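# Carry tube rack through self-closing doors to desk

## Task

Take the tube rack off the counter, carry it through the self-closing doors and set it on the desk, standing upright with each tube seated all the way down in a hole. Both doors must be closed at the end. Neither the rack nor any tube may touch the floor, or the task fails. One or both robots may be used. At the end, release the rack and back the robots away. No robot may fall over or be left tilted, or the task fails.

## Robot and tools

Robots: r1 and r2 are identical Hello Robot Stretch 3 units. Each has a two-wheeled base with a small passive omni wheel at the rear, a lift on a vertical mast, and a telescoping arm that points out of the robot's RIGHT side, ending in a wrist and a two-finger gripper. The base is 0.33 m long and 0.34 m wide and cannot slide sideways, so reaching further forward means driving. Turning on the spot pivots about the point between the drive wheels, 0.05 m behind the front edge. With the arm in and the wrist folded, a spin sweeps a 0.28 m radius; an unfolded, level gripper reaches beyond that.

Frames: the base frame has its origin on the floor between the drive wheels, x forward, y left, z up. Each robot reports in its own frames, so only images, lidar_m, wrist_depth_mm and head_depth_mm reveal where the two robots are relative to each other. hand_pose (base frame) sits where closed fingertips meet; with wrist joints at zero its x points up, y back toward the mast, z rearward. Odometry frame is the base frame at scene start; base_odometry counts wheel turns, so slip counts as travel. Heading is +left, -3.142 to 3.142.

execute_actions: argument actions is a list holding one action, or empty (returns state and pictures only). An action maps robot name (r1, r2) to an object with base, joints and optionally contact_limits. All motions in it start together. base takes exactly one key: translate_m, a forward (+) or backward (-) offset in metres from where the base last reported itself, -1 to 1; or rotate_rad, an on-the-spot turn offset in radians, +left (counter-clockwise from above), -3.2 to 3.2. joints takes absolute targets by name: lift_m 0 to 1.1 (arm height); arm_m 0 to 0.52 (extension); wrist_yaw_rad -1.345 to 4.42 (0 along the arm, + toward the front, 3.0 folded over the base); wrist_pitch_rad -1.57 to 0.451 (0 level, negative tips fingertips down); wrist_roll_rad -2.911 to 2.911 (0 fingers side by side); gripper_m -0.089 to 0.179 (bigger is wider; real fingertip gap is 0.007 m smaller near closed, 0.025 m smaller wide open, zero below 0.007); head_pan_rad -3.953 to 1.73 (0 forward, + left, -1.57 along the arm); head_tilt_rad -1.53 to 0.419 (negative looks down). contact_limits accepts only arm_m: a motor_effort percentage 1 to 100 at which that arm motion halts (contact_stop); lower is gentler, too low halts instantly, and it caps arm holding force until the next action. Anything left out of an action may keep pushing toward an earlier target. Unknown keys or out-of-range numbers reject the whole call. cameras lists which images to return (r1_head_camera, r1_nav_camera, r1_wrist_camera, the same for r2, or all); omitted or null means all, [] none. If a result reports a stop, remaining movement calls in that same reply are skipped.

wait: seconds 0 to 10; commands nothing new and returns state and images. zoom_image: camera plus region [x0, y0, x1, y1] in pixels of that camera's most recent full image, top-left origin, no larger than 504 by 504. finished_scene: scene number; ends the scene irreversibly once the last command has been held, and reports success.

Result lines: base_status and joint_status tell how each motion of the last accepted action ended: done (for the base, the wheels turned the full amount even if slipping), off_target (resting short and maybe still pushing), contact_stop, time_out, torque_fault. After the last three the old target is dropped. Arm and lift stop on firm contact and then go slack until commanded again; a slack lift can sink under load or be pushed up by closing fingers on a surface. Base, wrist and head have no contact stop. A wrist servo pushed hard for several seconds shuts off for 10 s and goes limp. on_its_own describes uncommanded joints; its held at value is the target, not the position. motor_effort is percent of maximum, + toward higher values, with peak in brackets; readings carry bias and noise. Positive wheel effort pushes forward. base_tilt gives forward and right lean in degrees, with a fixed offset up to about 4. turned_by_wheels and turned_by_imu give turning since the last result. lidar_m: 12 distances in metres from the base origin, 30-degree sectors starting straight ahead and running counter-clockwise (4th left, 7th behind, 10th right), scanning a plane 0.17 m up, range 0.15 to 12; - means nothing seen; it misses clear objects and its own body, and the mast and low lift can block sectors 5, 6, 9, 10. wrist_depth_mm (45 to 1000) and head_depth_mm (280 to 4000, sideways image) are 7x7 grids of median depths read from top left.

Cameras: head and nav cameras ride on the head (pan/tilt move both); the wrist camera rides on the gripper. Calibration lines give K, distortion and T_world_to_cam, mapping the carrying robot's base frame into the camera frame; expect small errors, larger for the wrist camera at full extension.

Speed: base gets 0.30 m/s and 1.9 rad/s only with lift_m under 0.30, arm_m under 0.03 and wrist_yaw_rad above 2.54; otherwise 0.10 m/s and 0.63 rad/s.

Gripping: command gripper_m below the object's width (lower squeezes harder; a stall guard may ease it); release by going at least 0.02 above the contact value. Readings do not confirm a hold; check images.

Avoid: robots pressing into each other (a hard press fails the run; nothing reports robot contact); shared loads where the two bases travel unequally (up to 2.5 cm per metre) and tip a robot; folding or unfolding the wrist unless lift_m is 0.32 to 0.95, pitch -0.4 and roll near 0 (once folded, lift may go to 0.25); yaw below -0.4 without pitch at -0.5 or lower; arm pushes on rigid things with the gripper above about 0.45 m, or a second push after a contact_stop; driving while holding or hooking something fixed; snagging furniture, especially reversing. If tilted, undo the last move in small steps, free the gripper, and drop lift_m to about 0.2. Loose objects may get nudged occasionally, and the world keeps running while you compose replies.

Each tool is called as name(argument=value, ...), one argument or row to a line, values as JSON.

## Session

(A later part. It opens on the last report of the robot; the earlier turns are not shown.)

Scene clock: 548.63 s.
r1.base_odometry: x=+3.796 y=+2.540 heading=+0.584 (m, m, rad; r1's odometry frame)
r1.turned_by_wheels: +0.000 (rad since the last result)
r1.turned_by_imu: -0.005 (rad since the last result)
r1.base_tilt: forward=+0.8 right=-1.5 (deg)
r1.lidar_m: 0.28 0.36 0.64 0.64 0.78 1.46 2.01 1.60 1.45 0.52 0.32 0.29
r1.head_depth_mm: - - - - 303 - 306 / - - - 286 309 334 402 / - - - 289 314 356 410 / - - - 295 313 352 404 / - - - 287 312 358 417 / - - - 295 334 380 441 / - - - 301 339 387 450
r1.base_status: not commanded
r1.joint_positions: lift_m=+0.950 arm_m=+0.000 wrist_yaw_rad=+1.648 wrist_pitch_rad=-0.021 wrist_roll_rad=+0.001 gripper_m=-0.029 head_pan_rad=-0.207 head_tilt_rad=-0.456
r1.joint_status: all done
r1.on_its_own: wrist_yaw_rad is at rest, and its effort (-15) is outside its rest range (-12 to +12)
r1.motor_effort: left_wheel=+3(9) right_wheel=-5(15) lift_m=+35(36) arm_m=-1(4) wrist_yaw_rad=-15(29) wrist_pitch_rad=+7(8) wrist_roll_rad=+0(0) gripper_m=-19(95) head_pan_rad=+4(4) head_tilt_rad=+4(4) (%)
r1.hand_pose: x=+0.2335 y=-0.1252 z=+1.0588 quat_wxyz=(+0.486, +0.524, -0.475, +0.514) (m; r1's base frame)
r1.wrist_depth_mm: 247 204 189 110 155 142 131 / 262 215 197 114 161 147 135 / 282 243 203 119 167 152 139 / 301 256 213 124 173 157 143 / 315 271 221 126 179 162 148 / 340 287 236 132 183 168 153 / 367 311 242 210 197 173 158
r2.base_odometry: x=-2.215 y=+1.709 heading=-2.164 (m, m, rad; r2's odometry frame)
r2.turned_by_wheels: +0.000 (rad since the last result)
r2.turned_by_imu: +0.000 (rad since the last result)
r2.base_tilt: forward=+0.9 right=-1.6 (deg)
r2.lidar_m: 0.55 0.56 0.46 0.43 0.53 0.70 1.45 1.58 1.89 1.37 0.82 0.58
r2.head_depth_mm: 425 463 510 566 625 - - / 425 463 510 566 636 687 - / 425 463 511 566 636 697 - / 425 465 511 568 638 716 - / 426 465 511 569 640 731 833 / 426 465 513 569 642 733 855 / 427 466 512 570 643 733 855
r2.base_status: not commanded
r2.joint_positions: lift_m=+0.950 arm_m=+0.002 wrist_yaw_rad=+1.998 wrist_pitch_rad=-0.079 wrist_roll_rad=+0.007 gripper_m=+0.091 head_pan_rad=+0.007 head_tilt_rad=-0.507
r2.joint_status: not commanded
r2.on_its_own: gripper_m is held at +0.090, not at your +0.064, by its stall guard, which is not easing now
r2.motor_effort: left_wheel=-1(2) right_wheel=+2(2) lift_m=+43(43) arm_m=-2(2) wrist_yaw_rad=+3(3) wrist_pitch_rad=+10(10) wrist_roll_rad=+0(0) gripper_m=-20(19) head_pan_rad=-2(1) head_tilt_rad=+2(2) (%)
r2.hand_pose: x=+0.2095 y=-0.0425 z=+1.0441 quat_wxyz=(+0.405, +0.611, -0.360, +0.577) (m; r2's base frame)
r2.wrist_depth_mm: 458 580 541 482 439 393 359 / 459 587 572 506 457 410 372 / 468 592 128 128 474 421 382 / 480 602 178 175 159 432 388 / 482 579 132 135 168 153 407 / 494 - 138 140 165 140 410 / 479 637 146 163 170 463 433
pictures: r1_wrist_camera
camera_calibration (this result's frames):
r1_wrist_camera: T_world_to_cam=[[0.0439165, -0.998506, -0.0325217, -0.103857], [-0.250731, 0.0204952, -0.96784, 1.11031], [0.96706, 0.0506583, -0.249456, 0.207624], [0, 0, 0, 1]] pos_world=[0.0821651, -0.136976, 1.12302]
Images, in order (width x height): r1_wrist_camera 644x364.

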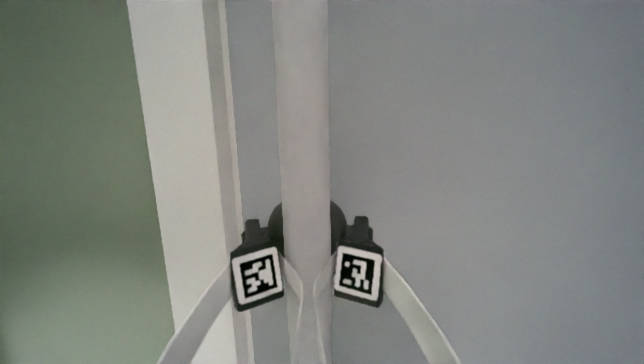

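Hooked behind the bar now. Pull.

execute_actions(
  actions=[
    {"r1":{"base":{"translate_m":-0.3}}},
  ],
  cameras=["r1_nav_camera","r1_wrist_camera"],
)

Scene clock: 554.07 s.
r1.base_odometry: x=+3.546 y=+2.375 heading=+0.584 (m, m, rad; r1's odometry frame)
r1.turned_by_wheels: +0.000 (rad since the last result)
r1.turned_by_imu: -0.005 (rad since the last result)
r1.base_tilt: forward=+0.8 right=-1.5 (deg)
r1.lidar_m: 0.26 0.70 0.74 0.74 0.90 1.19 1.73 1.50 1.34 1.02 0.38 0.27
r1.head_depth_mm: - - - - 317 353 422 / - - - - 297 - - / - - - - 292 317 369 / - - - - 286 312 358 / - - - - 689 739 901 / 472 514 569 632 715 816 946 / 485 529 582 647 726 830 963
r1.base_status: done
r1.joint_positions: lift_m=+0.950 arm_m=+0.000 wrist_yaw_rad=+1.767 wrist_pitch_rad=-0.020 wrist_roll_rad=+0.000 gripper_m=-0.029 head_pan_rad=-0.207 head_tilt_rad=-0.456
r1.joint_status: not commanded
r1.on_its_own: wrist_yaw_rad is held at +1.779, not at your +1.630, by its stall guard, which is not easing now
r1.motor_effort: left_wheel=+0(7) right_wheel=-3(16) lift_m=+35(35) arm_m=+3(4) wrist_yaw_rad=+10(59) wrist_pitch_rad=+8(8) wrist_roll_rad=+0(1) gripper_m=-18(24) head_pan_rad=+4(4) head_tilt_rad=+4(4) (%)
r1.hand_pose: x=+0.2294 y=-0.0949 z=+1.0591 quat_wxyz=(+0.454, +0.551, -0.443, +0.542) (m; r1's base frame)
r1.wrist_depth_mm: 689 680 175 110 165 161 157 / 697 714 182 116 171 167 162 / 706 764 189 179 178 173 168 / 709 796 197 186 185 180 174 / 720 824 207 126 192 187 181 / 731 837 763 132 198 193 188 / 755 915 225 144 210 202 196
r2.base_odometry: x=-2.215 y=+1.709 heading=-2.164 (m, m, rad; r2's odometry frame)
r2.turned_by_wheels: +0.000 (rad since the last result)
r2.turned_by_imu: +0.000 (rad since the last result)
r2.base_tilt: forward=+0.9 right=-1.7 (deg)
r2.lidar_m: 0.55 0.56 0.46 0.43 0.53 0.70 1.45 1.59 1.71 1.09 0.82 0.58
r2.head_depth_mm: 424 463 508 565 624 - - / 425 463 509 565 637 687 - / 425 464 511 567 638 699 - / 425 464 510 568 638 716 - / 426 466 511 568 640 730 835 / 427 465 512 570 641 732 855 / 428 467 513 571 641 733 858
r2.base_status: not commanded
r2.joint_positions: lift_m=+0.950 arm_m=+0.002 wrist_yaw_rad=+1.998 wrist_pitch_rad=-0.079 wrist_roll_rad=+0.007 gripper_m=+0.091 head_pan_rad=+0.007 head_tilt_rad=-0.507
r2.joint_status: not commanded
r2.on_its_own: gripper_m is held at +0.090, not at your +0.064, by its stall guard, which is not easing now
r2.motor_effort: left_wheel=-2(1) right_wheel=+2(2) lift_m=+43(43) arm_m=-2(2) wrist_yaw_rad=+2(2) wrist_pitch_rad=+10(10) wrist_roll_rad=+0(0) gripper_m=-20(19) head_pan_rad=-1(4) head_tilt_rad=+2(2) (%)
r2.hand_pose: x=+0.2095 y=-0.0425 z=+1.0441 quat_wxyz=(+0.405, +0.611, -0.360, +0.577) (m; r2's base frame)
r2.wrist_depth_mm: 462 581 547 482 432 393 363 / 470 589 576 503 451 402 368 / 466 582 128 128 463 420 383 / 479 605 178 175 158 434 393 / 486 589 134 134 168 153 405 / 485 - 138 139 165 140 417 / 470 637 146 162 169 463 433
pictures: r1_nav_camera (sideways: a quarter turn counterclockwise sets it upright), r1_wrist_camera
camera_calibration (this result's frames):
r1_nav_camera: T_world_to_cam=[[0.449486, -0.150654, 0.880492, -1.10381], [-0.256698, -0.965886, -0.0342227, 0.0934365], [0.85561, -0.210637, -0.472825, 0.566058], [0, 0, 0, 1]] pos_world=[0.0358062, 0.0431886, 1.24274]
r1_wrist_camera: T_world_to_cam=[[0.161939, -0.986277, -0.0321536, -0.0997221], [-0.250273, -0.00953082, -0.968128, 1.10628], [0.954536, 0.164824, -0.248382, 0.222695], [0, 0, 0, 1]] pos_world=[0.0804504, -0.124515, 1.12313]
Images, in order (width x height): r1_nav_camera 672x504, r1_wrist_camera 644x364.

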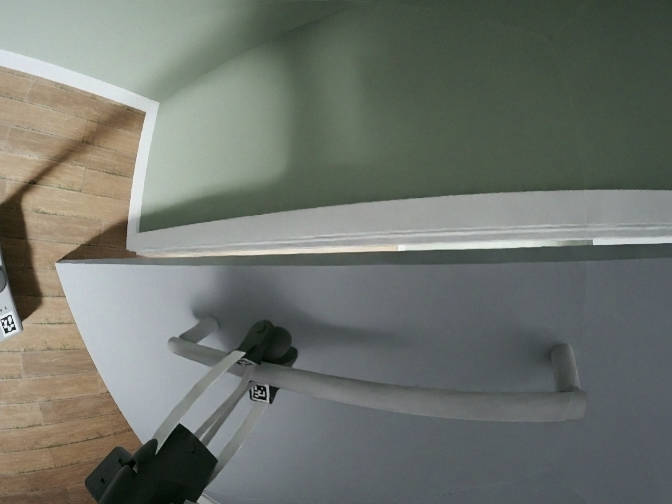

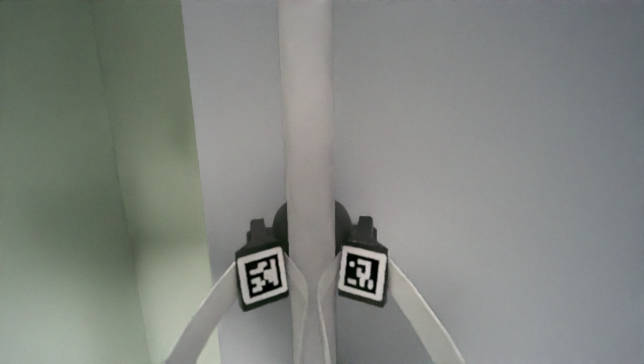

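execute_actions(
  actions=[
    {"r1":{"base":{"translate_m":-0.2},"joints":{"arm_m":0.06,"wrist_yaw_rad":1.7}}},
  ],
  cameras=["r1_nav_camera"],
)

Scene clock: 561.00 s.
r1.base_odometry: x=+3.379 y=+2.265 heading=+0.584 (m, m, rad; r1's odometry frame)
r1.turned_by_wheels: +0.000 (rad since the last result)
r1.turned_by_imu: +0.270 (rad since the last result)
r1.base_tilt: forward=+0.8 right=-1.5 (deg)
r1.lidar_m: 0.74 0.84 0.82 0.88 1.08 1.21 1.65 1.29 1.26 0.86 0.36 0.28
r1.head_depth_mm: - - - - 305 - 377 / - - - - 299 339 392 / - - - 794 303 341 394 / 632 690 759 840 940 1084 1242 / 661 719 797 884 1000 1148 1293 / 684 755 832 938 1064 1234 1336 / 714 785 878 991 1134 1321 1364
r1.base_status: done
r1.joint_positions: lift_m=+0.950 arm_m=+0.059 wrist_yaw_rad=+1.790 wrist_pitch_rad=-0.019 wrist_roll_rad=-0.002 gripper_m=-0.029 head_pan_rad=-0.207 head_tilt_rad=-0.456
r1.joint_status: wrist_yaw_rad off_target (ended at +1.790, target +1.700); the others done
r1.on_its_own: wrist_yaw_rad is held at +1.777, not at your +1.700, by its stall guard, which is not easing now
r1.motor_effort: left_wheel=+1(26) right_wheel=-4(49) lift_m=+35(36) arm_m=+7(17) wrist_yaw_rad=-11(68) wrist_pitch_rad=+7(10) wrist_roll_rad=+1(1) gripper_m=-18(24) head_pan_rad=+4(4) head_tilt_rad=+3(4) (%)
r1.hand_pose: x=+0.2282 y=-0.1488 z=+1.0594 quat_wxyz=(+0.448, +0.555, -0.436, +0.548) (m; r1's base frame)
r1.wrist_depth_mm: 700 798 183 110 161 152 143 / 710 829 190 115 166 156 148 / 723 839 198 119 172 161 152 / 753 878 208 125 178 167 157 / 760 897 - 125 184 173 162 / 773 906 - 132 189 179 168 / 786 917 236 210 203 186 174
r2.base_odometry: x=-2.215 y=+1.709 heading=-2.164 (m, m, rad; r2's odometry frame)
r2.turned_by_wheels: +0.000 (rad since the last result)
r2.turned_by_imu: +0.000 (rad since the last result)
r2.base_tilt: forward=+0.9 right=-1.7 (deg)
r2.lidar_m: 0.55 0.56 0.46 0.43 0.53 0.70 1.46 1.59 1.61 0.95 0.82 0.58
r2.head_depth_mm: 425 463 509 566 626 - - / 425 463 510 567 637 685 - / 425 464 511 567 638 700 - / 425 464 511 568 639 715 - / 426 464 511 568 638 731 835 / 426 466 512 569 642 733 855 / 427 466 513 570 642 736 857
r2.base_status: not commanded
r2.joint_positions: lift_m=+0.950 arm_m=+0.002 wrist_yaw_rad=+1.998 wrist_pitch_rad=-0.079 wrist_roll_rad=+0.007 gripper_m=+0.091 head_pan_rad=+0.007 head_tilt_rad=-0.507
r2.joint_status: not commanded
r2.on_its_own: gripper_m is held at +0.090, not at your +0.064, by its stall guard, which is not easing now
r2.motor_effort: left_wheel=-2(1) right_wheel=+2(2) lift_m=+43(43) arm_m=-2(2) wrist_yaw_rad=+2(2) wrist_pitch_rad=+10(10) wrist_roll_rad=+0(0) gripper_m=-20(20) head_pan_rad=-3(3) head_tilt_rad=+2(2) (%)
r2.hand_pose: x=+0.2095 y=-0.0425 z=+1.0441 quat_wxyz=(+0.405, +0.611, -0.360, +0.577) (m; r2's base frame)
r2.wrist_depth_mm: 466 574 544 488 439 391 355 / 467 589 582 504 451 408 372 / 465 589 128 128 469 415 379 / 475 600 178 174 159 431 389 / 477 588 133 135 169 154 402 / 484 - 138 139 165 140 413 / 474 640 146 162 169 459 437
pictures: r1_nav_camera (sideways: a quarter turn counterclockwise sets it upright)
camera_calibration (this result's frames):
r1_nav_camera: T_world_to_cam=[[0.44924, -0.150541, 0.880637, -1.104], [-0.256563, -0.965921, -0.034239, 0.0934568], [0.85578, -0.210557, -0.472554, 0.565705], [0, 0, 0, 1]] pos_world=[0.0358184, 0.0431887, 1.24275]
Images, in order (width x height): r1_nav_camera 672x504.

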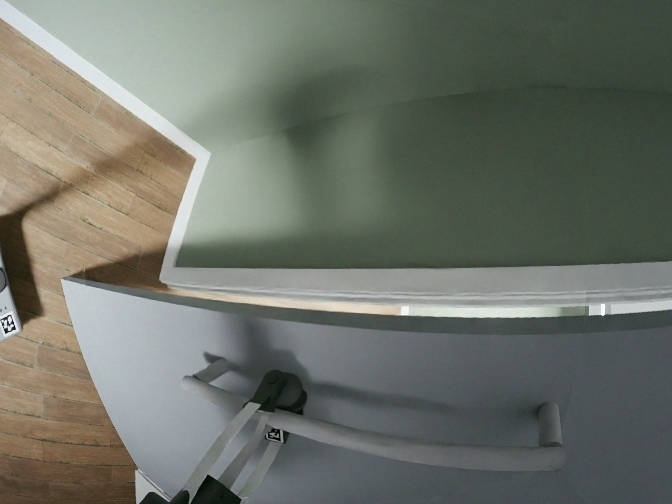

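execute_actions(
  actions=[
    {"r1":{"base":{"translate_m":-0.2},"joints":{"arm_m":0.06,"wrist_yaw_rad":1.6}}},
  ],
  cameras=["r1_nav_camera"],
)

Scene clock: 565.93 s.
r1.base_odometry: x=+3.212 y=+2.154 heading=+0.585 (m, m, rad; r1's odometry frame)
r1.turned_by_wheels: +0.000 (rad since the last result)
r1.turned_by_imu: +0.153 (rad since the last result)
r1.base_tilt: forward=+0.8 right=-1.6 (deg)
r1.lidar_m: 0.96 0.94 0.94 1.08 1.46 1.46 1.34 1.15 1.15 0.93 0.37 0.29
r1.head_depth_mm: - - - 287 313 359 411 / - - - 285 305 347 403 / 781 846 930 1016 1124 1271 1289 / 827 901 992 1103 1236 1408 1343 / 872 955 1058 1176 1353 1515 1353 / 929 1020 1149 1286 1470 1570 1359 / 993 1096 1192 1281 1347 1446 1372
r1.base_status: done
r1.joint_positions: lift_m=+0.950 arm_m=+0.060 wrist_yaw_rad=+1.656 wrist_pitch_rad=-0.018 wrist_roll_rad=-0.002 gripper_m=-0.029 head_pan_rad=-0.207 head_tilt_rad=-0.455
r1.joint_status: wrist_yaw_rad off_target (ended at +1.656, target +1.600); the others done
r1.on_its_own: wrist_yaw_rad is at rest, and its effort (-46) is outside its rest range (-12 to +12)
r1.motor_effort: left_wheel=+6(22) right_wheel=-9(47) lift_m=+34(36) arm_m=+6(6) wrist_yaw_rad=-46(84) wrist_pitch_rad=+7(11) wrist_roll_rad=+1(1) gripper_m=-21(25) head_pan_rad=+4(5) head_tilt_rad=+4(4) (%)
r1.hand_pose: x=+0.2335 y=-0.1828 z=+1.0596 quat_wxyz=(+0.484, +0.525, -0.473, +0.517) (m; r1's base frame)
r1.wrist_depth_mm: 770 875 174 168 166 163 159 / 790 898 180 174 173 169 165 / 804 922 188 180 179 175 170 / 821 956 196 130 186 182 177 / 849 965 205 127 193 188 184 / 850 993 215 135 201 195 191 / 890 - 222 176 210 203 198
r2.base_odometry: x=-2.215 y=+1.709 heading=-2.164 (m, m, rad; r2's odometry frame)
r2.turned_by_wheels: +0.000 (rad since the last result)
r2.turned_by_imu: +0.000 (rad since the last result)
r2.base_tilt: forward=+1.0 right=-1.7 (deg)
r2.lidar_m: 0.55 0.56 0.46 0.43 0.53 0.70 1.45 1.59 0.86 1.25 0.82 0.58
r2.head_depth_mm: 424 463 509 565 625 - - / 425 464 510 565 636 685 - / 425 464 510 567 638 702 - / 426 464 511 569 639 715 - / 426 465 511 569 639 732 834 / 427 465 512 569 641 735 854 / 427 467 513 570 642 733 858
r2.base_status: not commanded
r2.joint_positions: lift_m=+0.950 arm_m=+0.002 wrist_yaw_rad=+1.998 wrist_pitch_rad=-0.079 wrist_roll_rad=+0.007 gripper_m=+0.091 head_pan_rad=+0.007 head_tilt_rad=-0.507
r2.joint_status: not commanded
r2.on_its_own: gripper_m is held at +0.090, not at your +0.064, by its stall guard, which is not easing now
r2.motor_effort: left_wheel=-2(2) right_wheel=+2(2) lift_m=+43(43) arm_m=-2(2) wrist_yaw_rad=+2(1) wrist_pitch_rad=+10(9) wrist_roll_rad=+0(0) gripper_m=-20(20) head_pan_rad=-3(3) head_tilt_rad=+2(2) (%)
r2.hand_pose: x=+0.2095 y=-0.0425 z=+1.0441 quat_wxyz=(+0.405, +0.611, -0.360, +0.577) (m; r2's base frame)
r2.wrist_depth_mm: 464 577 552 485 439 395 360 / 467 585 567 497 444 404 367 / 473 600 128 128 470 421 382 / 481 605 179 175 158 437 389 / 483 584 133 135 168 153 402 / 490 - 138 139 164 140 418 / 471 648 146 163 169 462 432
pictures: r1_nav_camera (sideways: a quarter turn counterclockwise sets it upright)
camera_calibration (this result's frames):
r1_nav_camera: T_world_to_cam=[[0.449203, -0.150518, 0.880659, -1.10403], [-0.256531, -0.965929, -0.0342415, 0.09346], [0.855809, -0.210535, -0.472511, 0.565649], [0, 0, 0, 1]] pos_world=[0.0358198, 0.043189, 1.24275]
Images, in order (width x height): r1_nav_camera 672x504.

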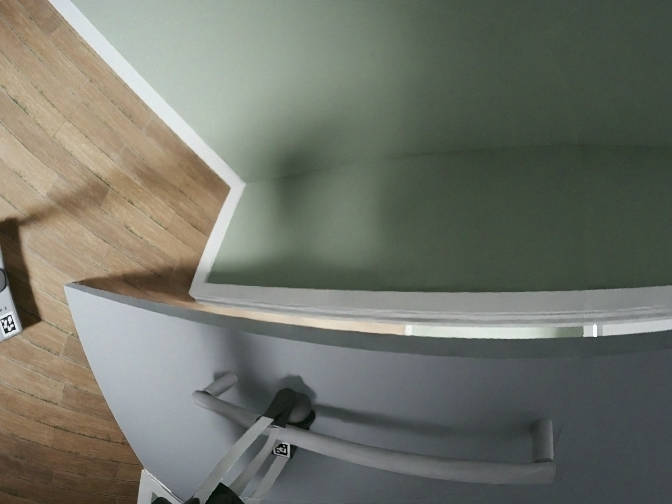

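execute_actions(
  actions=[
    {"r1":{"base":{"translate_m":-0.25},"joints":{"wrist_yaw_rad":1.68}}},
  ],
  cameras=["r1_nav_camera","r2_nav_camera"],
)

Scene clock: 573.17 s.
r1.base_odometry: x=+3.004 y=+2.016 heading=+0.585 (m, m, rad; r1's odometry frame)
r1.turned_by_wheels: +0.000 (rad since the last result)
r1.turned_by_imu: -0.003 (rad since the last result)
r1.base_tilt: forward=+0.8 right=-1.3 (deg)
r1.lidar_m: 1.15 1.11 1.11 0.92 1.01 1.26 1.14 0.97 0.97 1.11 0.40 0.28
r1.head_depth_mm: 3867 - - - 293 325 385 / 3979 - 3723 2606 1853 1462 405 / 979 1066 1174 1298 1475 1563 1344 / 1016 1104 1209 1347 1532 1609 1355 / 1071 1174 1300 1458 1662 1612 1354 / 1129 1242 1388 1567 1757 1627 1359 / 1202 1320 1433 1510 1613 1594 1359
r1.base_status: done
r1.joint_positions: lift_m=+0.950 arm_m=+0.060 wrist_yaw_rad=+1.478 wrist_pitch_rad=-0.017 wrist_roll_rad=+0.002 gripper_m=-0.029 head_pan_rad=-0.207 head_tilt_rad=-0.455
r1.joint_status: wrist_yaw_rad off_target (ended at +1.478, target +1.680)
r1.on_its_own: wrist_yaw_rad is held at +1.498, not at your +1.680, by its stall guard, which is not easing now; wrist_yaw_rad is at rest, and its effort (+16) is outside its rest range (-12 to +12)
r1.motor_effort: left_wheel=-1(8) right_wheel=-4(13) lift_m=+35(34) arm_m=-6(6) wrist_yaw_rad=+16(64) wrist_pitch_rad=+6(7) wrist_roll_rad=+0(1) gripper_m=-19(25) head_pan_rad=+4(4) head_tilt_rad=+4(4) (%)
r1.hand_pose: x=+0.2333 y=-0.2290 z=+1.0599 quat_wxyz=(+0.526, +0.481, -0.519, +0.471) (m; r1's base frame)
r1.wrist_depth_mm: 962 146 161 112 202 232 273 / 945 150 165 118 209 244 287 / 964 156 171 122 218 254 303 / 996 163 176 126 227 267 322 / - 170 180 128 241 280 341 / - 177 183 134 258 296 368 / - - 199 147 255 314 390
r2.base_odometry: x=-2.215 y=+1.709 heading=-2.164 (m, m, rad; r2's odometry frame)
r2.turned_by_wheels: +0.000 (rad since the last result)
r2.turned_by_imu: +0.000 (rad since the last result)
r2.base_tilt: forward=+1.0 right=-1.7 (deg)
r2.lidar_m: 0.55 0.56 0.46 0.43 0.53 0.71 1.46 1.59 0.79 1.78 0.82 0.58
r2.head_depth_mm: 424 462 510 565 625 - - / 425 462 509 566 636 687 - / 425 464 510 567 638 701 - / 426 464 511 568 638 717 - / 426 465 511 569 639 731 833 / 427 465 512 570 640 733 856 / 427 466 513 571 644 735 856
r2.base_status: not commanded
r2.joint_positions: lift_m=+0.950 arm_m=+0.002 wrist_yaw_rad=+1.998 wrist_pitch_rad=-0.079 wrist_roll_rad=+0.007 gripper_m=+0.091 head_pan_rad=+0.007 head_tilt_rad=-0.507
r2.joint_status: not commanded
r2.on_its_own: gripper_m is held at +0.090, not at your +0.064, by its stall guard, which is not easing now
r2.motor_effort: left_wheel=-2(2) right_wheel=+2(2) lift_m=+44(43) arm_m=-2(3) wrist_yaw_rad=+1(3) wrist_pitch_rad=+10(10) wrist_roll_rad=+0(0) gripper_m=-19(19) head_pan_rad=-3(2) head_tilt_rad=+2(2) (%)
r2.hand_pose: x=+0.2095 y=-0.0425 z=+1.0441 quat_wxyz=(+0.405, +0.611, -0.360, +0.577) (m; r2's base frame)
r2.wrist_depth_mm: 464 581 543 490 437 396 360 / 465 586 565 505 450 406 369 / 475 592 128 127 463 424 382 / 473 596 178 174 158 433 394 / 488 590 133 135 169 153 402 / 499 - 138 139 165 140 414 / 480 647 146 163 170 467 437
pictures: r1_nav_camera (sideways: a quarter turn counterclockwise sets it upright), r2_nav_camera (sideways: a quarter turn counterclockwise sets it upright)
camera_calibration (this result's frames):
r1_nav_camera: T_world_to_cam=[[0.449203, -0.150518, 0.880659, -1.10403], [-0.256531, -0.965929, -0.0342416, 0.09346], [0.855809, -0.210535, -0.472511, 0.565649], [0, 0, 0, 1]] pos_world=[0.0358199, 0.043189, 1.24275]
r2_nav_camera: T_world_to_cam=[[0.475769, 0.0119242, 0.87949, -1.11032], [0.00512732, -0.999929, 0.0107834, 0.0435983], [0.879555, -0.000621, -0.475796, 0.573281], [0, 0, 0, 1]] pos_world=[0.0237996, 0.0571909, 1.24881]
Images, in order (width x height): r1_nav_camera 672x504, r2_nav_camera 672x504.

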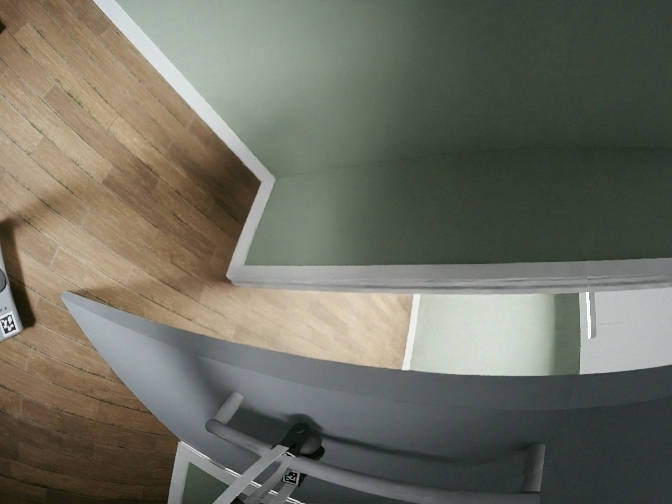

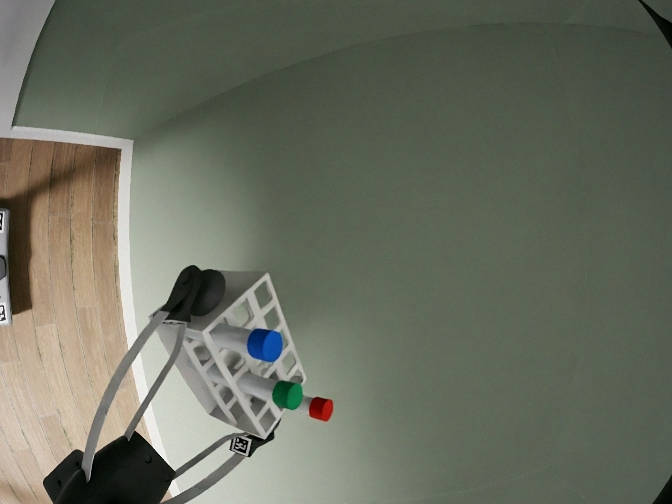

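execute_actions(
  actions=[
    {"r1":{"base":{"rotate_rad":0.3},"joints":{"wrist_yaw_rad":1.3,"arm_m":0.12}}},
  ],
  cameras=[],
)

execute_actions(
  actions=[
    {"r1":{"base":{"translate_m":-0.25}}},
  ],
  cameras=["r1_nav_camera"],
)

Scene clock: 580.60 s.
r1.base_odometry: x=+3.004 y=+2.016 heading=+0.885 (m, m, rad; r1's odometry frame)
r1.turned_by_wheels: +0.300 (rad since the last result)
r1.turned_by_imu: +0.403 (rad since the last result)
r1.base_tilt: forward=+0.9 right=-1.6 (deg)
r1.lidar_m: 1.11 1.10 1.19 0.92 1.27 1.26 1.00 0.99 1.07 0.66 0.39 0.37
r1.head_depth_mm: 1088 1158 1256 1345 1462 1512 1334 / 1209 1283 1390 1517 1665 1592 1342 / 1245 1346 1478 1636 1805 1595 1337 / 1156 1262 1361 1504 1668 1607 1348 / 1091 1168 1269 1396 1525 1600 1347 / 1026 1105 1189 1284 1415 1516 1354 / 970 1038 1114 1203 1297 1422 1366
r1.base_status: done
r1.joint_positions: lift_m=+0.950 arm_m=+0.120 wrist_yaw_rad=+1.383 wrist_pitch_rad=-0.016 wrist_roll_rad=-0.001 gripper_m=-0.029 head_pan_rad=-0.207 head_tilt_rad=-0.455
r1.joint_status: wrist_yaw_rad off_target (ended at +1.383, target +1.300); the others done
r1.on_its_own: wrist_yaw_rad is held at +1.375, not at your +1.300, by its stall guard, which is not easing now
r1.motor_effort: left_wheel=+3(25) right_wheel=-7(40) lift_m=+34(34) arm_m=+5(16) wrist_yaw_rad=-6(81) wrist_pitch_rad=+6(12) wrist_roll_rad=+1(1) gripper_m=-18(25) head_pan_rad=+4(4) head_tilt_rad=+4(4) (%)
r1.hand_pose: x=+0.2299 y=-0.3124 z=+1.0602 quat_wxyz=(+0.549, +0.455, -0.540, +0.447) (m; r1's base frame)
r1.wrist_depth_mm: 854 961 173 111 169 167 165 / 878 975 179 115 175 173 171 / 904 - 186 120 182 179 177 / 920 - 194 125 189 187 184 / 916 - 201 127 196 193 190 / 947 - 212 133 203 202 199 / 974 - 221 213 212 210 207
r2.base_odometry: x=-2.215 y=+1.709 heading=-2.164 (m, m, rad; r2's odometry frame)
r2.turned_by_wheels: +0.000 (rad since the last result)
r2.turned_by_imu: +0.000 (rad since the last result)
r2.base_tilt: forward=+1.0 right=-1.6 (deg)
r2.lidar_m: 0.55 0.56 0.46 0.43 0.53 0.70 1.46 1.59 0.82 1.79 0.82 0.58
r2.head_depth_mm: 424 463 509 565 624 - - / 425 463 509 566 637 685 - / 425 464 509 568 638 701 - / 425 464 510 568 638 715 - / 426 465 512 568 639 732 832 / 427 466 513 569 640 732 857 / 427 466 513 570 643 733 857
r2.base_status: not commanded
r2.joint_positions: lift_m=+0.950 arm_m=+0.002 wrist_yaw_rad=+1.998 wrist_pitch_rad=-0.079 wrist_roll_rad=+0.007 gripper_m=+0.091 head_pan_rad=+0.007 head_tilt_rad=-0.507
r2.joint_status: not commanded
r2.on_its_own: gripper_m is held at +0.090, not at your +0.064, by its stall guard, which is not easing now
r2.motor_effort: left_wheel=-1(2) right_wheel=+2(2) lift_m=+43(43) arm_m=-2(2) wrist_yaw_rad=+1(2) wrist_pitch_rad=+10(10) wrist_roll_rad=+0(0) gripper_m=-19(19) head_pan_rad=-3(4) head_tilt_rad=+2(2) (%)
r2.hand_pose: x=+0.2095 y=-0.0425 z=+1.0441 quat_wxyz=(+0.405, +0.611, -0.360, +0.577) (m; r2's base frame)
r2.wrist_depth_mm: 461 581 551 485 435 393 361 / 463 587 583 513 445 407 372 / 473 600 128 128 462 414 382 / 483 604 178 174 159 432 395 / 488 591 133 134 169 153 406 / 491 - 138 140 165 140 413 / 477 654 146 162 170 460 432
pictures: none
No camera images: the call's "cameras" was empty. Leave "cameras" out to get every camera's image.

Scene clock: 584.10 s.
r1.base_odometry: x=+2.846 y=+1.823 heading=+0.885 (m, m, rad; r1's odometry frame)
r1.turned_by_wheels: +0.000 (rad since the last result)
r1.turned_by_imu: -0.003 (rad since the last result)
r1.base_tilt: forward=+0.8 right=-1.4 (deg)
r1.lidar_m: 1.35 1.33 1.00 1.20 1.14 0.96 0.77 0.76 0.82 1.11 0.37 0.34
r1.head_depth_mm: 1194 1267 1366 1479 1607 1587 1306 / 1313 1409 1529 1658 1785 1592 1346 / 1449 1567 1702 1879 1944 1609 1347 / 1409 1527 1658 1836 1924 1607 1350 / 1322 1434 1539 1702 1815 1622 1358 / 1263 1337 1459 1580 1713 1621 1356 / 1176 1268 1360 1463 1592 1616 1364
r1.base_status: done
r1.joint_positions: lift_m=+0.950 arm_m=+0.120 wrist_yaw_rad=+1.439 wrist_pitch_rad=-0.016 wrist_roll_rad=+0.000 gripper_m=-0.029 head_pan_rad=-0.207 head_tilt_rad=-0.455
r1.joint_status: not commanded
r1.on_its_own: wrist_yaw_rad is held at +1.446, not at your +1.300, by its stall guard, which is not easing now
r1.motor_effort: left_wheel=+1(6) right_wheel=-3(15) lift_m=+34(34) arm_m=+2(5) wrist_yaw_rad=+5(45) wrist_pitch_rad=+5(5) wrist_roll_rad=+1(1) gripper_m=-18(21) head_pan_rad=+5(5) head_tilt_rad=+4(3) (%)
r1.hand_pose: x=+0.2323 y=-0.2983 z=+1.0602 quat_wxyz=(+0.536, +0.470, -0.528, +0.462) (m; r1's base frame)
r1.wrist_depth_mm: - 159 165 111 184 196 209 / - 165 170 115 191 203 219 / - - 176 122 199 211 228 / - - 182 188 206 222 238 / - - 187 126 216 231 250 / - - 192 133 228 243 262 / - - 205 178 233 254 278
r2.base_odometry: x=-2.215 y=+1.709 heading=-2.164 (m, m, rad; r2's odometry frame)
r2.turned_by_wheels: +0.000 (rad since the last result)
r2.turned_by_imu: +0.000 (rad since the last result)
r2.base_tilt: forward=+1.0 right=-1.7 (deg)
r2.lidar_m: 0.55 0.56 0.46 0.43 0.53 0.70 1.46 0.93 1.01 1.79 0.82 0.58
r2.head_depth_mm: 424 464 509 565 625 - - / 425 463 510 566 636 686 - / 425 464 510 567 639 699 - / 426 465 511 569 638 716 - / 426 465 511 567 639 729 835 / 427 465 513 569 641 732 858 / 427 466 513 569 642 735 858
r2.base_status: not commanded
r2.joint_positions: lift_m=+0.950 arm_m=+0.002 wrist_yaw_rad=+1.998 wrist_pitch_rad=-0.079 wrist_roll_rad=+0.007 gripper_m=+0.091 head_pan_rad=+0.007 head_tilt_rad=-0.507
r2.joint_status: not commanded
r2.on_its_own: gripper_m is held at +0.090, not at your +0.064, by its stall guard, which is not easing now
r2.motor_effort: left_wheel=-2(2) right_wheel=+2(2) lift_m=+44(43) arm_m=-3(1) wrist_yaw_rad=+2(2) wrist_pitch_rad=+10(10) wrist_roll_rad=+0(0) gripper_m=-20(19) head_pan_rad=-2(3) head_tilt_rad=+2(3) (%)
r2.hand_pose: x=+0.2095 y=-0.0425 z=+1.0441 quat_wxyz=(+0.405, +0.611, -0.360, +0.577) (m; r2's base frame)
r2.wrist_depth_mm: 464 577 543 491 435 393 363 / 463 597 585 504 458 410 372 / 479 610 128 128 466 417 384 / 478 604 178 174 158 432 387 / 478 587 133 135 169 154 408 / 485 - 138 139 165 140 414 / 473 638 145 163 170 459 431
pictures: r1_nav_camera (sideways: a quarter turn counterclockwise sets it upright)
camera_calibration (this result's frames):
r1_nav_camera: T_world_to_cam=[[0.449168, -0.150523, 0.880676, -1.10405], [-0.256554, -0.965923, -0.0342435, 0.0934626], [0.85582, -0.21056, -0.472479, 0.565608], [0, 0, 0, 1]] pos_world=[0.035823, 0.0431878, 1.24275]
Images, in order (width x height): r1_nav_camera 672x504.

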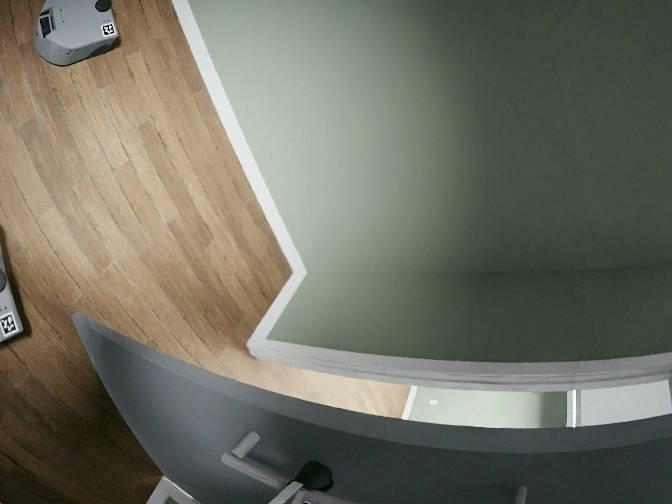

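execute_actions(
  actions=[
    {"r2":{"base":{"rotate_rad":-1.4},"joints":{"head_tilt_rad":-0.7}}},
  ],
  cameras=["r2_nav_camera"],
)

Scene clock: 594.53 s.
r1.base_odometry: x=+2.846 y=+1.823 heading=+0.885 (m, m, rad; r1's odometry frame)
r1.turned_by_wheels: +0.000 (rad since the last result)
r1.turned_by_imu: -0.001 (rad since the last result)
r1.base_tilt: forward=+0.7 right=-1.5 (deg)
r1.lidar_m: 1.34 1.33 1.00 1.21 1.14 0.96 0.77 0.76 0.82 1.11 0.37 0.34
r1.head_depth_mm: 1196 1280 1381 1473 1585 1575 1315 / 1314 1408 1534 1663 1784 1589 1334 / 1440 1548 1716 1885 1936 1597 1349 / 1424 1531 1667 1822 1927 1609 1339 / 1324 1430 1551 1678 1822 1603 1357 / 1253 1338 1438 1562 1709 1628 1369 / 1181 1263 1351 1467 1592 1635 1370
r1.base_status: not commanded
r1.joint_positions: lift_m=+0.950 arm_m=+0.120 wrist_yaw_rad=+1.439 wrist_pitch_rad=-0.016 wrist_roll_rad=+0.000 gripper_m=-0.029 head_pan_rad=-0.207 head_tilt_rad=-0.455
r1.joint_status: not commanded
r1.on_its_own: wrist_yaw_rad is held at +1.446, not at your +1.300, by its stall guard, which is not easing now
r1.motor_effort: left_wheel=+1(1) right_wheel=-4(3) lift_m=+34(34) arm_m=+2(2) wrist_yaw_rad=+5(5) wrist_pitch_rad=+6(6) wrist_roll_rad=+1(1) gripper_m=-18(18) head_pan_rad=+5(4) head_tilt_rad=+4(4) (%)
r1.hand_pose: x=+0.2323 y=-0.2983 z=+1.0602 quat_wxyz=(+0.536, +0.470, -0.528, +0.462) (m; r1's base frame)
r1.wrist_depth_mm: - 159 165 111 185 196 209 / - 166 170 115 191 204 218 / - - 176 122 199 212 228 / - - 182 188 207 221 239 / - - 187 126 216 231 251 / - - 192 133 227 242 263 / - - 205 177 233 255 278
r2.base_odometry: x=-2.215 y=+1.709 heading=+2.720 (m, m, rad; r2's odometry frame)
r2.turned_by_wheels: -1.400 (rad since the last result)
r2.turned_by_imu: -1.381 (rad since the last result)
r2.base_tilt: forward=+1.1 right=-1.6 (deg)
r2.lidar_m: 1.48 0.70 0.56 0.55 0.56 0.45 0.43 0.56 0.85 1.55 0.93 1.16
r2.head_depth_mm: - - 2785 2146 296 305 1167 / 1490 1744 2559 2080 1601 285 1169 / 1504 1682 1941 2090 1677 - 1133 / 1528 1720 1989 2070 1712 - 1131 / 1534 1703 1900 1942 1663 1407 1173 / 1251 1318 1380 1470 1523 1375 1175 / 993 1032 1071 1114 1169 1215 1151
r2.base_status: done
r2.joint_positions: lift_m=+0.950 arm_m=+0.002 wrist_yaw_rad=+1.998 wrist_pitch_rad=-0.079 wrist_roll_rad=+0.007 gripper_m=+0.091 head_pan_rad=+0.007 head_tilt_rad=-0.691
r2.joint_status: all done
r2.on_its_own: gripper_m is held at +0.090, not at your +0.064, by its stall guard, which is not easing now
r2.motor_effort: left_wheel=+2(4) right_wheel=-3(6) lift_m=+43(43) arm_m=-3(1) wrist_yaw_rad=+1(2) wrist_pitch_rad=+10(10) wrist_roll_rad=+0(0) gripper_m=-19(19) head_pan_rad=-3(2) head_tilt_rad=-3(17) (%)
r2.hand_pose: x=+0.2095 y=-0.0425 z=+1.0441 quat_wxyz=(+0.405, +0.611, -0.360, +0.577) (m; r2's base frame)
r2.wrist_depth_mm: 508 605 778 - - - - / 505 608 811 - - - - / 522 624 128 129 - - - / 522 636 177 175 158 - - / 534 615 133 135 168 153 - / 550 - 138 139 165 140 - / 534 693 146 163 168 - -
pictures: r2_nav_camera (sideways: a quarter turn counterclockwise sets it upright)
camera_calibration (this result's frames):
r2_nav_camera: T_world_to_cam=[[0.6288, 0.0129595, 0.777459, -0.978222], [0.00709439, -0.999915, 0.0109298, 0.0433984], [0.777535, -0.00135705, -0.628839, 0.773015], [0, 0, 0, 1]] pos_world=[0.0137519, 0.057121, 1.24615]
Images, in order (width x height): r2_nav_camera 672x504.

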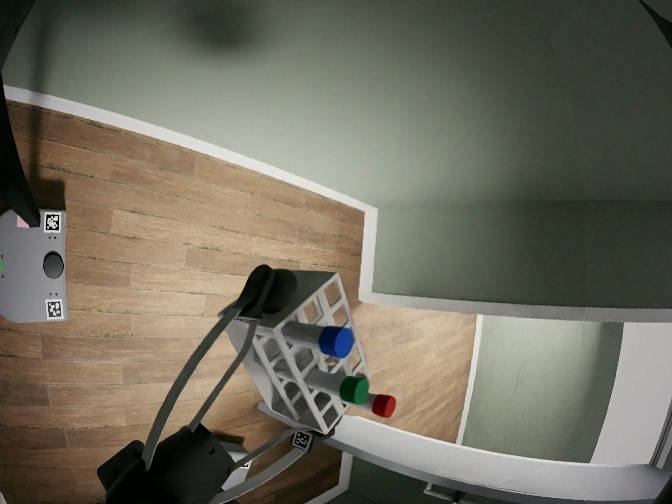

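execute_actions(
  actions=[
    {"r2":{"base":{"rotate_rad":-0.3},"joints":{"wrist_yaw_rad":2.3}}},
  ],
  cameras=[],
)

execute_actions(
  actions=[
    {"r2":{"base":{"translate_m":0.5}}},
  ],
  cameras=["r2_nav_camera"],
)

Scene clock: 599.17 s.
r1.base_odometry: x=+2.846 y=+1.823 heading=+0.885 (m, m, rad; r1's odometry frame)
r1.turned_by_wheels: +0.000 (rad since the last result)
r1.turned_by_imu: -0.001 (rad since the last result)
r1.base_tilt: forward=+0.9 right=-1.4 (deg)
r1.lidar_m: 1.34 1.33 1.00 1.20 1.15 0.97 0.77 0.76 0.82 1.11 0.37 0.34
r1.head_depth_mm: 1197 1277 1368 1472 1603 1578 1313 / 1321 1421 1530 1658 1787 1598 1345 / 1454 1562 1708 1888 1926 1598 1341 / 1428 1535 1669 1838 1922 1597 1349 / 1330 1434 1541 1700 1847 1600 1349 / 1258 1338 1453 1563 1713 1622 1361 / 1186 1266 1355 1466 1585 1628 1359
r1.base_status: not commanded
r1.joint_positions: lift_m=+0.950 arm_m=+0.120 wrist_yaw_rad=+1.439 wrist_pitch_rad=-0.016 wrist_roll_rad=+0.000 gripper_m=-0.029 head_pan_rad=-0.207 head_tilt_rad=-0.455
r1.joint_status: not commanded
r1.on_its_own: wrist_yaw_rad is held at +1.446, not at your +1.300, by its stall guard, which is not easing now
r1.motor_effort: left_wheel=+1(1) right_wheel=-3(4) lift_m=+35(34) arm_m=+2(2) wrist_yaw_rad=+5(5) wrist_pitch_rad=+6(6) wrist_roll_rad=+1(1) gripper_m=-18(19) head_pan_rad=+4(5) head_tilt_rad=+3(4) (%)
r1.hand_pose: x=+0.2323 y=-0.2983 z=+1.0602 quat_wxyz=(+0.536, +0.470, -0.528, +0.462) (m; r1's base frame)
r1.wrist_depth_mm: - 159 164 111 185 196 210 / - 166 170 115 191 204 219 / - - 176 121 199 212 229 / - - 182 188 207 222 239 / - - 187 126 216 231 252 / - - 192 133 227 243 262 / - - 206 178 233 254 277
r2.base_odometry: x=-2.215 y=+1.709 heading=+2.420 (m, m, rad; r2's odometry frame)
r2.turned_by_wheels: -0.300 (rad since the last result)
r2.turned_by_imu: -0.296 (rad since the last result)
r2.base_tilt: forward=+0.8 right=-1.6 (deg)
r2.lidar_m: 1.78 0.97 0.61 0.55 0.55 0.49 0.43 0.44 0.63 1.06 0.93 0.96
r2.head_depth_mm: - 3975 1825 1632 1597 1385 1165 / - - 2766 2066 1693 1304 1169 / - - 2829 2074 1676 - 1147 / - - 2828 2091 1676 - - / 1537 1709 1956 2087 1700 1411 - / 1485 1667 1901 2054 1655 1427 - / 1472 1645 1874 2014 1668 1414 1203
r2.base_status: done
r2.joint_positions: lift_m=+0.950 arm_m=+0.002 wrist_yaw_rad=+2.297 wrist_pitch_rad=-0.079 wrist_roll_rad=+0.007 gripper_m=+0.091 head_pan_rad=+0.007 head_tilt_rad=-0.691
r2.joint_status: all done
r2.on_its_own: gripper_m is held at +0.090, not at your +0.064, by its stall guard, which is not easing now
r2.motor_effort: left_wheel=+2(5) right_wheel=-3(6) lift_m=+43(44) arm_m=-3(1) wrist_yaw_rad=+2(7) wrist_pitch_rad=+10(10) wrist_roll_rad=+0(0) gripper_m=-20(19) head_pan_rad=-3(3) head_tilt_rad=-3(3) (%)
r2.hand_pose: x=+0.1682 y=+0.0210 z=+1.0441 quat_wxyz=(+0.314, +0.658, -0.265, +0.631) (m; r2's base frame)
r2.wrist_depth_mm: 491 606 770 - - - - / 502 613 799 - - - - / 513 617 129 127 - - - / 510 629 177 174 159 - - / 529 619 133 135 169 154 - / 536 - 138 139 164 141 - / 531 677 146 163 169 - -
pictures: none
No camera images: the call's "cameras" was empty. Leave "cameras" out to get every camera's image.

Scene clock: 605.13 s.
r1.base_odometry: x=+2.846 y=+1.823 heading=+0.885 (m, m, rad; r1's odometry frame)
r1.turned_by_wheels: +0.000 (rad since the last result)
r1.turned_by_imu: -0.001 (rad since the last result)
r1.base_tilt: forward=+0.9 right=-1.6 (deg)
r1.lidar_m: 1.34 0.68 1.41 1.21 1.15 0.97 0.77 0.76 0.82 1.11 0.37 0.34
r1.head_depth_mm: 1202 1283 1360 1478 1623 1595 1302 / 1319 1414 1542 1677 1795 1595 1335 / 1446 1567 1705 1877 1940 1598 1351 / 1414 1525 1669 1815 1920 1611 1347 / 1320 1423 1551 1703 1830 1623 1353 / 1254 1338 1451 1563 1725 1622 1360 / 1180 1263 1358 1459 1586 1630 1366
r1.base_status: not commanded
r1.joint_positions: lift_m=+0.950 arm_m=+0.120 wrist_yaw_rad=+1.439 wrist_pitch_rad=-0.016 wrist_roll_rad=+0.000 gripper_m=-0.029 head_pan_rad=-0.207 head_tilt_rad=-0.455
r1.joint_status: not commanded
r1.on_its_own: wrist_yaw_rad is held at +1.446, not at your +1.300, by its stall guard, which is not easing now
r1.motor_effort: left_wheel=+1(1) right_wheel=-3(4) lift_m=+34(34) arm_m=+3(2) wrist_yaw_rad=+5(5) wrist_pitch_rad=+6(6) wrist_roll_rad=+1(0) gripper_m=-18(17) head_pan_rad=+4(5) head_tilt_rad=+4(4) (%)
r1.hand_pose: x=+0.2323 y=-0.2983 z=+1.0602 quat_wxyz=(+0.536, +0.470, -0.528, +0.462) (m; r1's base frame)
r1.wrist_depth_mm: - 159 165 111 185 196 209 / - 166 171 115 191 204 218 / - - 175 122 199 212 228 / - - 182 188 207 221 239 / - - 187 125 216 230 251 / - - 193 134 228 243 263 / - - 205 177 231 254 277
r2.base_odometry: x=-2.590 y=+2.039 heading=+2.420 (m, m, rad; r2's odometry frame)
r2.turned_by_wheels: +0.000 (rad since the last result)
r2.turned_by_imu: +0.002 (rad since the last result)
r2.base_tilt: forward=+0.9 right=-1.7 (deg)
r2.lidar_m: 1.29 1.12 0.71 0.64 0.64 0.78 0.92 1.02 1.24 0.69 0.69 0.72
r2.head_depth_mm: - - 2795 1993 1594 1331 1164 / - - 2802 2094 1695 1304 1167 / - - 2823 2077 1672 - 1145 / 3952 - 2854 2088 1673 - - / 3867 3773 2469 1671 1711 1406 - / 1059 1194 1355 1575 1662 1426 - / 1051 1179 1338 1553 1668 1418 1202
r2.base_status: done
r2.joint_positions: lift_m=+0.950 arm_m=+0.002 wrist_yaw_rad=+2.297 wrist_pitch_rad=-0.079 wrist_roll_rad=+0.007 gripper_m=+0.091 head_pan_rad=+0.007 head_tilt_rad=-0.691
r2.joint_status: not commanded
r2.on_its_own: gripper_m is held at +0.090, not at your +0.064, by its stall guard, which is not easing now
r2.motor_effort: left_wheel=+1(4) right_wheel=-2(3) lift_m=+43(44) arm_m=-2(2) wrist_yaw_rad=+3(2) wrist_pitch_rad=+10(10) wrist_roll_rad=+0(0) gripper_m=-20(20) head_pan_rad=-2(2) head_tilt_rad=-4(3) (%)
r2.hand_pose: x=+0.1682 y=+0.0210 z=+1.0441 quat_wxyz=(+0.314, +0.658, -0.265, +0.631) (m; r2's base frame)
r2.wrist_depth_mm: 563 661 872 - - - - / 573 683 902 - - - - / 588 717 129 129 - - - / 601 716 178 174 158 - - / 598 714 133 135 169 153 - / 614 - 139 140 165 140 - / 600 777 146 163 169 - -
pictures: r2_nav_camera (sideways: a quarter turn counterclockwise sets it upright)
camera_calibration (this result's frames):
r2_nav_camera: T_world_to_cam=[[0.628895, 0.0129604, 0.777382, -0.978122], [0.00709603, -0.999915, 0.0109298, 0.0433984], [0.777458, -0.00135735, -0.628934, 0.77314], [0, 0, 0, 1]] pos_world=[0.0137451, 0.057121, 1.24615]
Images, in order (width x height): r2_nav_camera 672x504.

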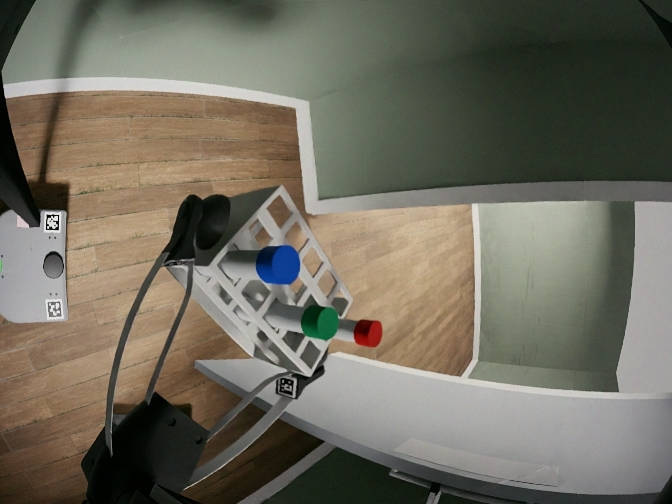

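execute_actions(
  actions=[
    {"r2":{"base":{"translate_m":0.5}}},
  ],
  cameras=["r2_nav_camera"],
)

Scene clock: 613.07 s.
r1.base_odometry: x=+2.846 y=+1.823 heading=+0.885 (m, m, rad; r1's odometry frame)
r1.turned_by_wheels: +0.000 (rad since the last result)
r1.turned_by_imu: -0.002 (rad since the last result)
r1.base_tilt: forward=+0.8 right=-1.5 (deg)
r1.lidar_m: 0.65 1.33 1.42 1.21 1.15 0.97 0.77 0.76 0.82 1.11 0.37 0.34
r1.head_depth_mm: 1196 1276 1366 1473 1603 1576 1309 / 1319 1415 1531 1669 1788 1596 1330 / 1445 1568 736 1881 1921 1589 1343 / 1405 1538 611 1847 1924 1610 1338 / 1331 1427 490 1697 1840 1623 1193 / 520 1333 462 1562 1675 1537 1169 / 1127 656 453 1425 1592 1625 1376
r1.base_status: not commanded
r1.joint_positions: lift_m=+0.950 arm_m=+0.120 wrist_yaw_rad=+1.439 wrist_pitch_rad=-0.016 wrist_roll_rad=+0.000 gripper_m=-0.029 head_pan_rad=-0.207 head_tilt_rad=-0.455
r1.joint_status: not commanded
r1.on_its_own: wrist_yaw_rad is held at +1.446, not at your +1.300, by its stall guard, which is not easing now
r1.motor_effort: left_wheel=+1(1) right_wheel=-3(3) lift_m=+34(34) arm_m=+2(2) wrist_yaw_rad=+5(5) wrist_pitch_rad=+6(6) wrist_roll_rad=+1(1) gripper_m=-18(17) head_pan_rad=+4(5) head_tilt_rad=+4(3) (%)
r1.hand_pose: x=+0.2323 y=-0.2983 z=+1.0602 quat_wxyz=(+0.536, +0.470, -0.528, +0.462) (m; r1's base frame)
r1.wrist_depth_mm: 960 159 164 111 184 196 209 / 377 165 170 115 192 203 218 / 362 358 176 122 199 213 227 / - 429 182 188 206 221 239 / - 696 187 126 216 232 250 / - - 192 134 227 242 262 / - - 205 177 232 254 278
r2.base_odometry: x=-2.965 y=+2.369 heading=+2.420 (m, m, rad; r2's odometry frame)
r2.turned_by_wheels: +0.000 (rad since the last result)
r2.turned_by_imu: +0.002 (rad since the last result)
r2.base_tilt: forward=+1.0 right=-1.7 (deg)
r2.lidar_m: 4.07 0.81 0.80 0.72 0.73 0.89 1.42 1.51 0.64 0.42 0.44 0.69
r2.head_depth_mm: 3666 3979 2811 2077 1649 1363 1162 / 3667 3935 2765 2073 1702 1305 1169 / 3571 3923 2807 2083 1675 - 1147 / 3514 3817 2828 2084 1674 - - / 3540 3817 2855 2085 1648 1376 - / 3442 3727 878 973 1128 1330 - / 644 705 807 940 1121 1317 1204
r2.base_status: done
r2.joint_positions: lift_m=+0.950 arm_m=+0.002 wrist_yaw_rad=+2.297 wrist_pitch_rad=-0.079 wrist_roll_rad=+0.007 gripper_m=+0.091 head_pan_rad=+0.007 head_tilt_rad=-0.691
r2.joint_status: not commanded
r2.on_its_own: gripper_m is held at +0.090, not at your +0.064, by its stall guard, which is not easing now
r2.motor_effort: left_wheel=+1(6) right_wheel=-2(3) lift_m=+43(44) arm_m=-2(2) wrist_yaw_rad=+2(2) wrist_pitch_rad=+10(9) wrist_roll_rad=+0(0) gripper_m=-19(19) head_pan_rad=-3(2) head_tilt_rad=-4(3) (%)
r2.hand_pose: x=+0.1682 y=+0.0210 z=+1.0441 quat_wxyz=(+0.314, +0.658, -0.265, +0.631) (m; r2's base frame)
r2.wrist_depth_mm: 639 781 941 867 744 - - / 643 771 973 908 755 - - / 667 788 128 849 757 - - / 665 823 179 174 158 - - / 670 779 133 135 169 153 - / 698 - 138 139 165 141 - / 662 907 146 163 169 - -
pictures: r2_nav_camera (sideways: a quarter turn counterclockwise sets it upright)
camera_calibration (this result's frames):
r2_nav_camera: T_world_to_cam=[[0.628909, 0.0129606, 0.777371, -0.978107], [0.00709647, -0.999915, 0.0109298, 0.0433984], [0.777446, -0.00135724, -0.628948, 0.773158], [0, 0, 0, 1]] pos_world=[0.0137441, 0.0571209, 1.24615]
Images, in order (width x height): r2_nav_camera 672x504.

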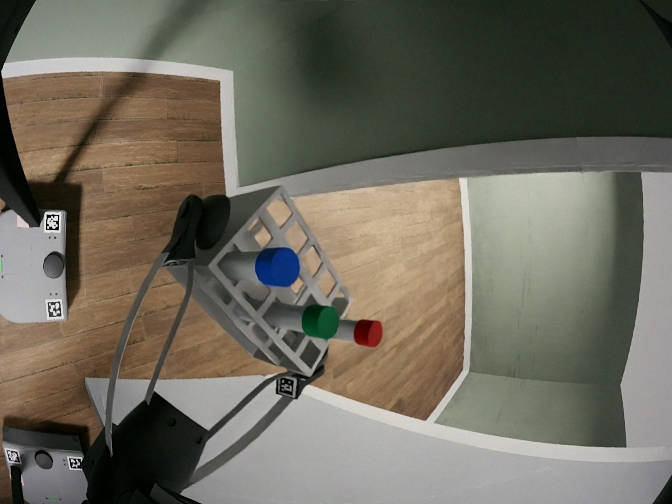

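execute_actions(
  actions=[
    {"r2":{"base":{"translate_m":0.7}}},
  ],
  cameras=["r2_nav_camera"],
)

Scene clock: 624.10 s.
r1.base_odometry: x=+2.846 y=+1.823 heading=+0.885 (m, m, rad; r1's odometry frame)
r1.turned_by_wheels: +0.000 (rad since the last result)
r1.turned_by_imu: -0.003 (rad since the last result)
r1.base_tilt: forward=+0.9 right=-1.4 (deg)
r1.lidar_m: 1.34 1.33 1.42 1.20 1.15 0.97 0.77 0.76 0.82 1.11 0.37 0.34
r1.head_depth_mm: 1189 1284 1379 1458 1572 1396 1249 / 1311 1417 1528 1665 1782 1561 1308 / 1434 1546 1712 1881 1946 1586 1347 / 1420 1534 1672 1835 1934 1593 1351 / 1330 1428 1537 1692 1841 1622 1354 / 1245 1337 1447 1577 1693 1615 1362 / 1180 1270 1359 1466 1576 1616 1369
r1.base_status: not commanded
r1.joint_positions: lift_m=+0.950 arm_m=+0.120 wrist_yaw_rad=+1.439 wrist_pitch_rad=-0.016 wrist_roll_rad=+0.000 gripper_m=-0.029 head_pan_rad=-0.207 head_tilt_rad=-0.455
r1.joint_status: not commanded
r1.on_its_own: wrist_yaw_rad is held at +1.446, not at your +1.300, by its stall guard, which is not easing now
r1.motor_effort: left_wheel=+1(1) right_wheel=-4(3) lift_m=+34(34) arm_m=+2(2) wrist_yaw_rad=+5(5) wrist_pitch_rad=+6(6) wrist_roll_rad=+1(0) gripper_m=-18(18) head_pan_rad=+4(4) head_tilt_rad=+4(4) (%)
r1.hand_pose: x=+0.2323 y=-0.2983 z=+1.0602 quat_wxyz=(+0.536, +0.470, -0.528, +0.462) (m; r1's base frame)
r1.wrist_depth_mm: - 159 165 111 186 196 209 / - 165 170 115 191 204 218 / - - 176 122 198 212 229 / - - 182 188 206 222 239 / - - 187 126 216 231 250 / - - 192 133 227 242 263 / - - 206 177 233 255 278
r2.base_odometry: x=-3.491 y=+2.832 heading=+2.420 (m, m, rad; r2's odometry frame)
r2.turned_by_wheels: +0.000 (rad since the last result)
r2.turned_by_imu: +0.003 (rad since the last result)
r2.base_tilt: forward=+0.9 right=-1.7 (deg)
r2.lidar_m: 3.40 3.41 0.26 0.27 0.85 1.04 2.04 0.63 0.52 0.52 0.57 2.81
r2.head_depth_mm: 3019 3427 2774 2085 1644 1365 1168 / 2996 3392 2819 2078 1687 1302 1168 / 3005 3350 2822 2084 1676 - 1144 / 2912 3317 2828 2100 1680 - - / 2908 3281 2801 2079 1712 1403 - / 2854 3228 2834 2085 1662 1433 - / 2859 3163 2863 2113 1661 1412 1201
r2.base_status: done
r2.joint_positions: lift_m=+0.950 arm_m=+0.002 wrist_yaw_rad=+2.297 wrist_pitch_rad=-0.079 wrist_roll_rad=+0.007 gripper_m=+0.091 head_pan_rad=+0.007 head_tilt_rad=-0.691
r2.joint_status: not commanded
r2.on_its_own: gripper_m is held at +0.090, not at your +0.064, by its stall guard, which is not easing now
r2.motor_effort: left_wheel=+1(6) right_wheel=-2(3) lift_m=+44(44) arm_m=-2(3) wrist_yaw_rad=+2(1) wrist_pitch_rad=+10(10) wrist_roll_rad=+0(0) gripper_m=-19(20) head_pan_rad=-3(2) head_tilt_rad=-3(3) (%)
r2.hand_pose: x=+0.1682 y=+0.0210 z=+1.0441 quat_wxyz=(+0.314, +0.658, -0.265, +0.631) (m; r2's base frame)
r2.wrist_depth_mm: 246 299 - - - - - / 253 300 - - - - - / 258 310 129 127 - - - / 261 303 178 174 158 - - / 268 296 133 135 169 154 - / 282 - 138 140 165 140 - / 386 324 146 162 169 - -
pictures: r2_nav_camera (sideways: a quarter turn counterclockwise sets it upright)
camera_calibration (this result's frames):
r2_nav_camera: T_world_to_cam=[[0.628918, 0.0129605, 0.777363, -0.978098], [0.00709637, -0.999915, 0.0109297, 0.0433984], [0.777439, -0.00135746, -0.628957, 0.773169], [0, 0, 0, 1]] pos_world=[0.0137435, 0.0571209, 1.24615]
Images, in order (width x height): r2_nav_camera 672x504.

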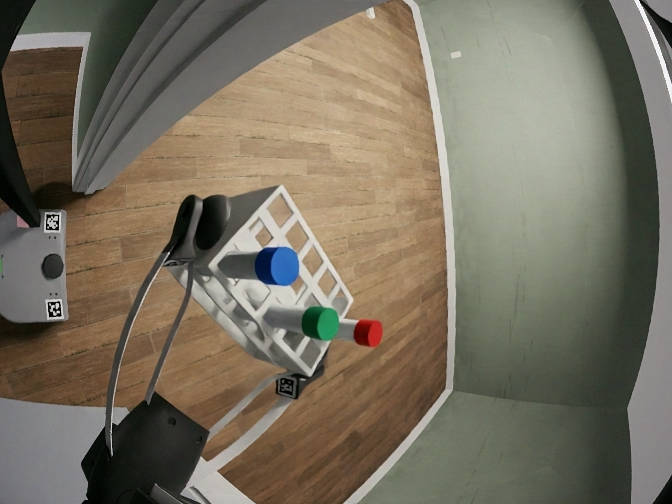

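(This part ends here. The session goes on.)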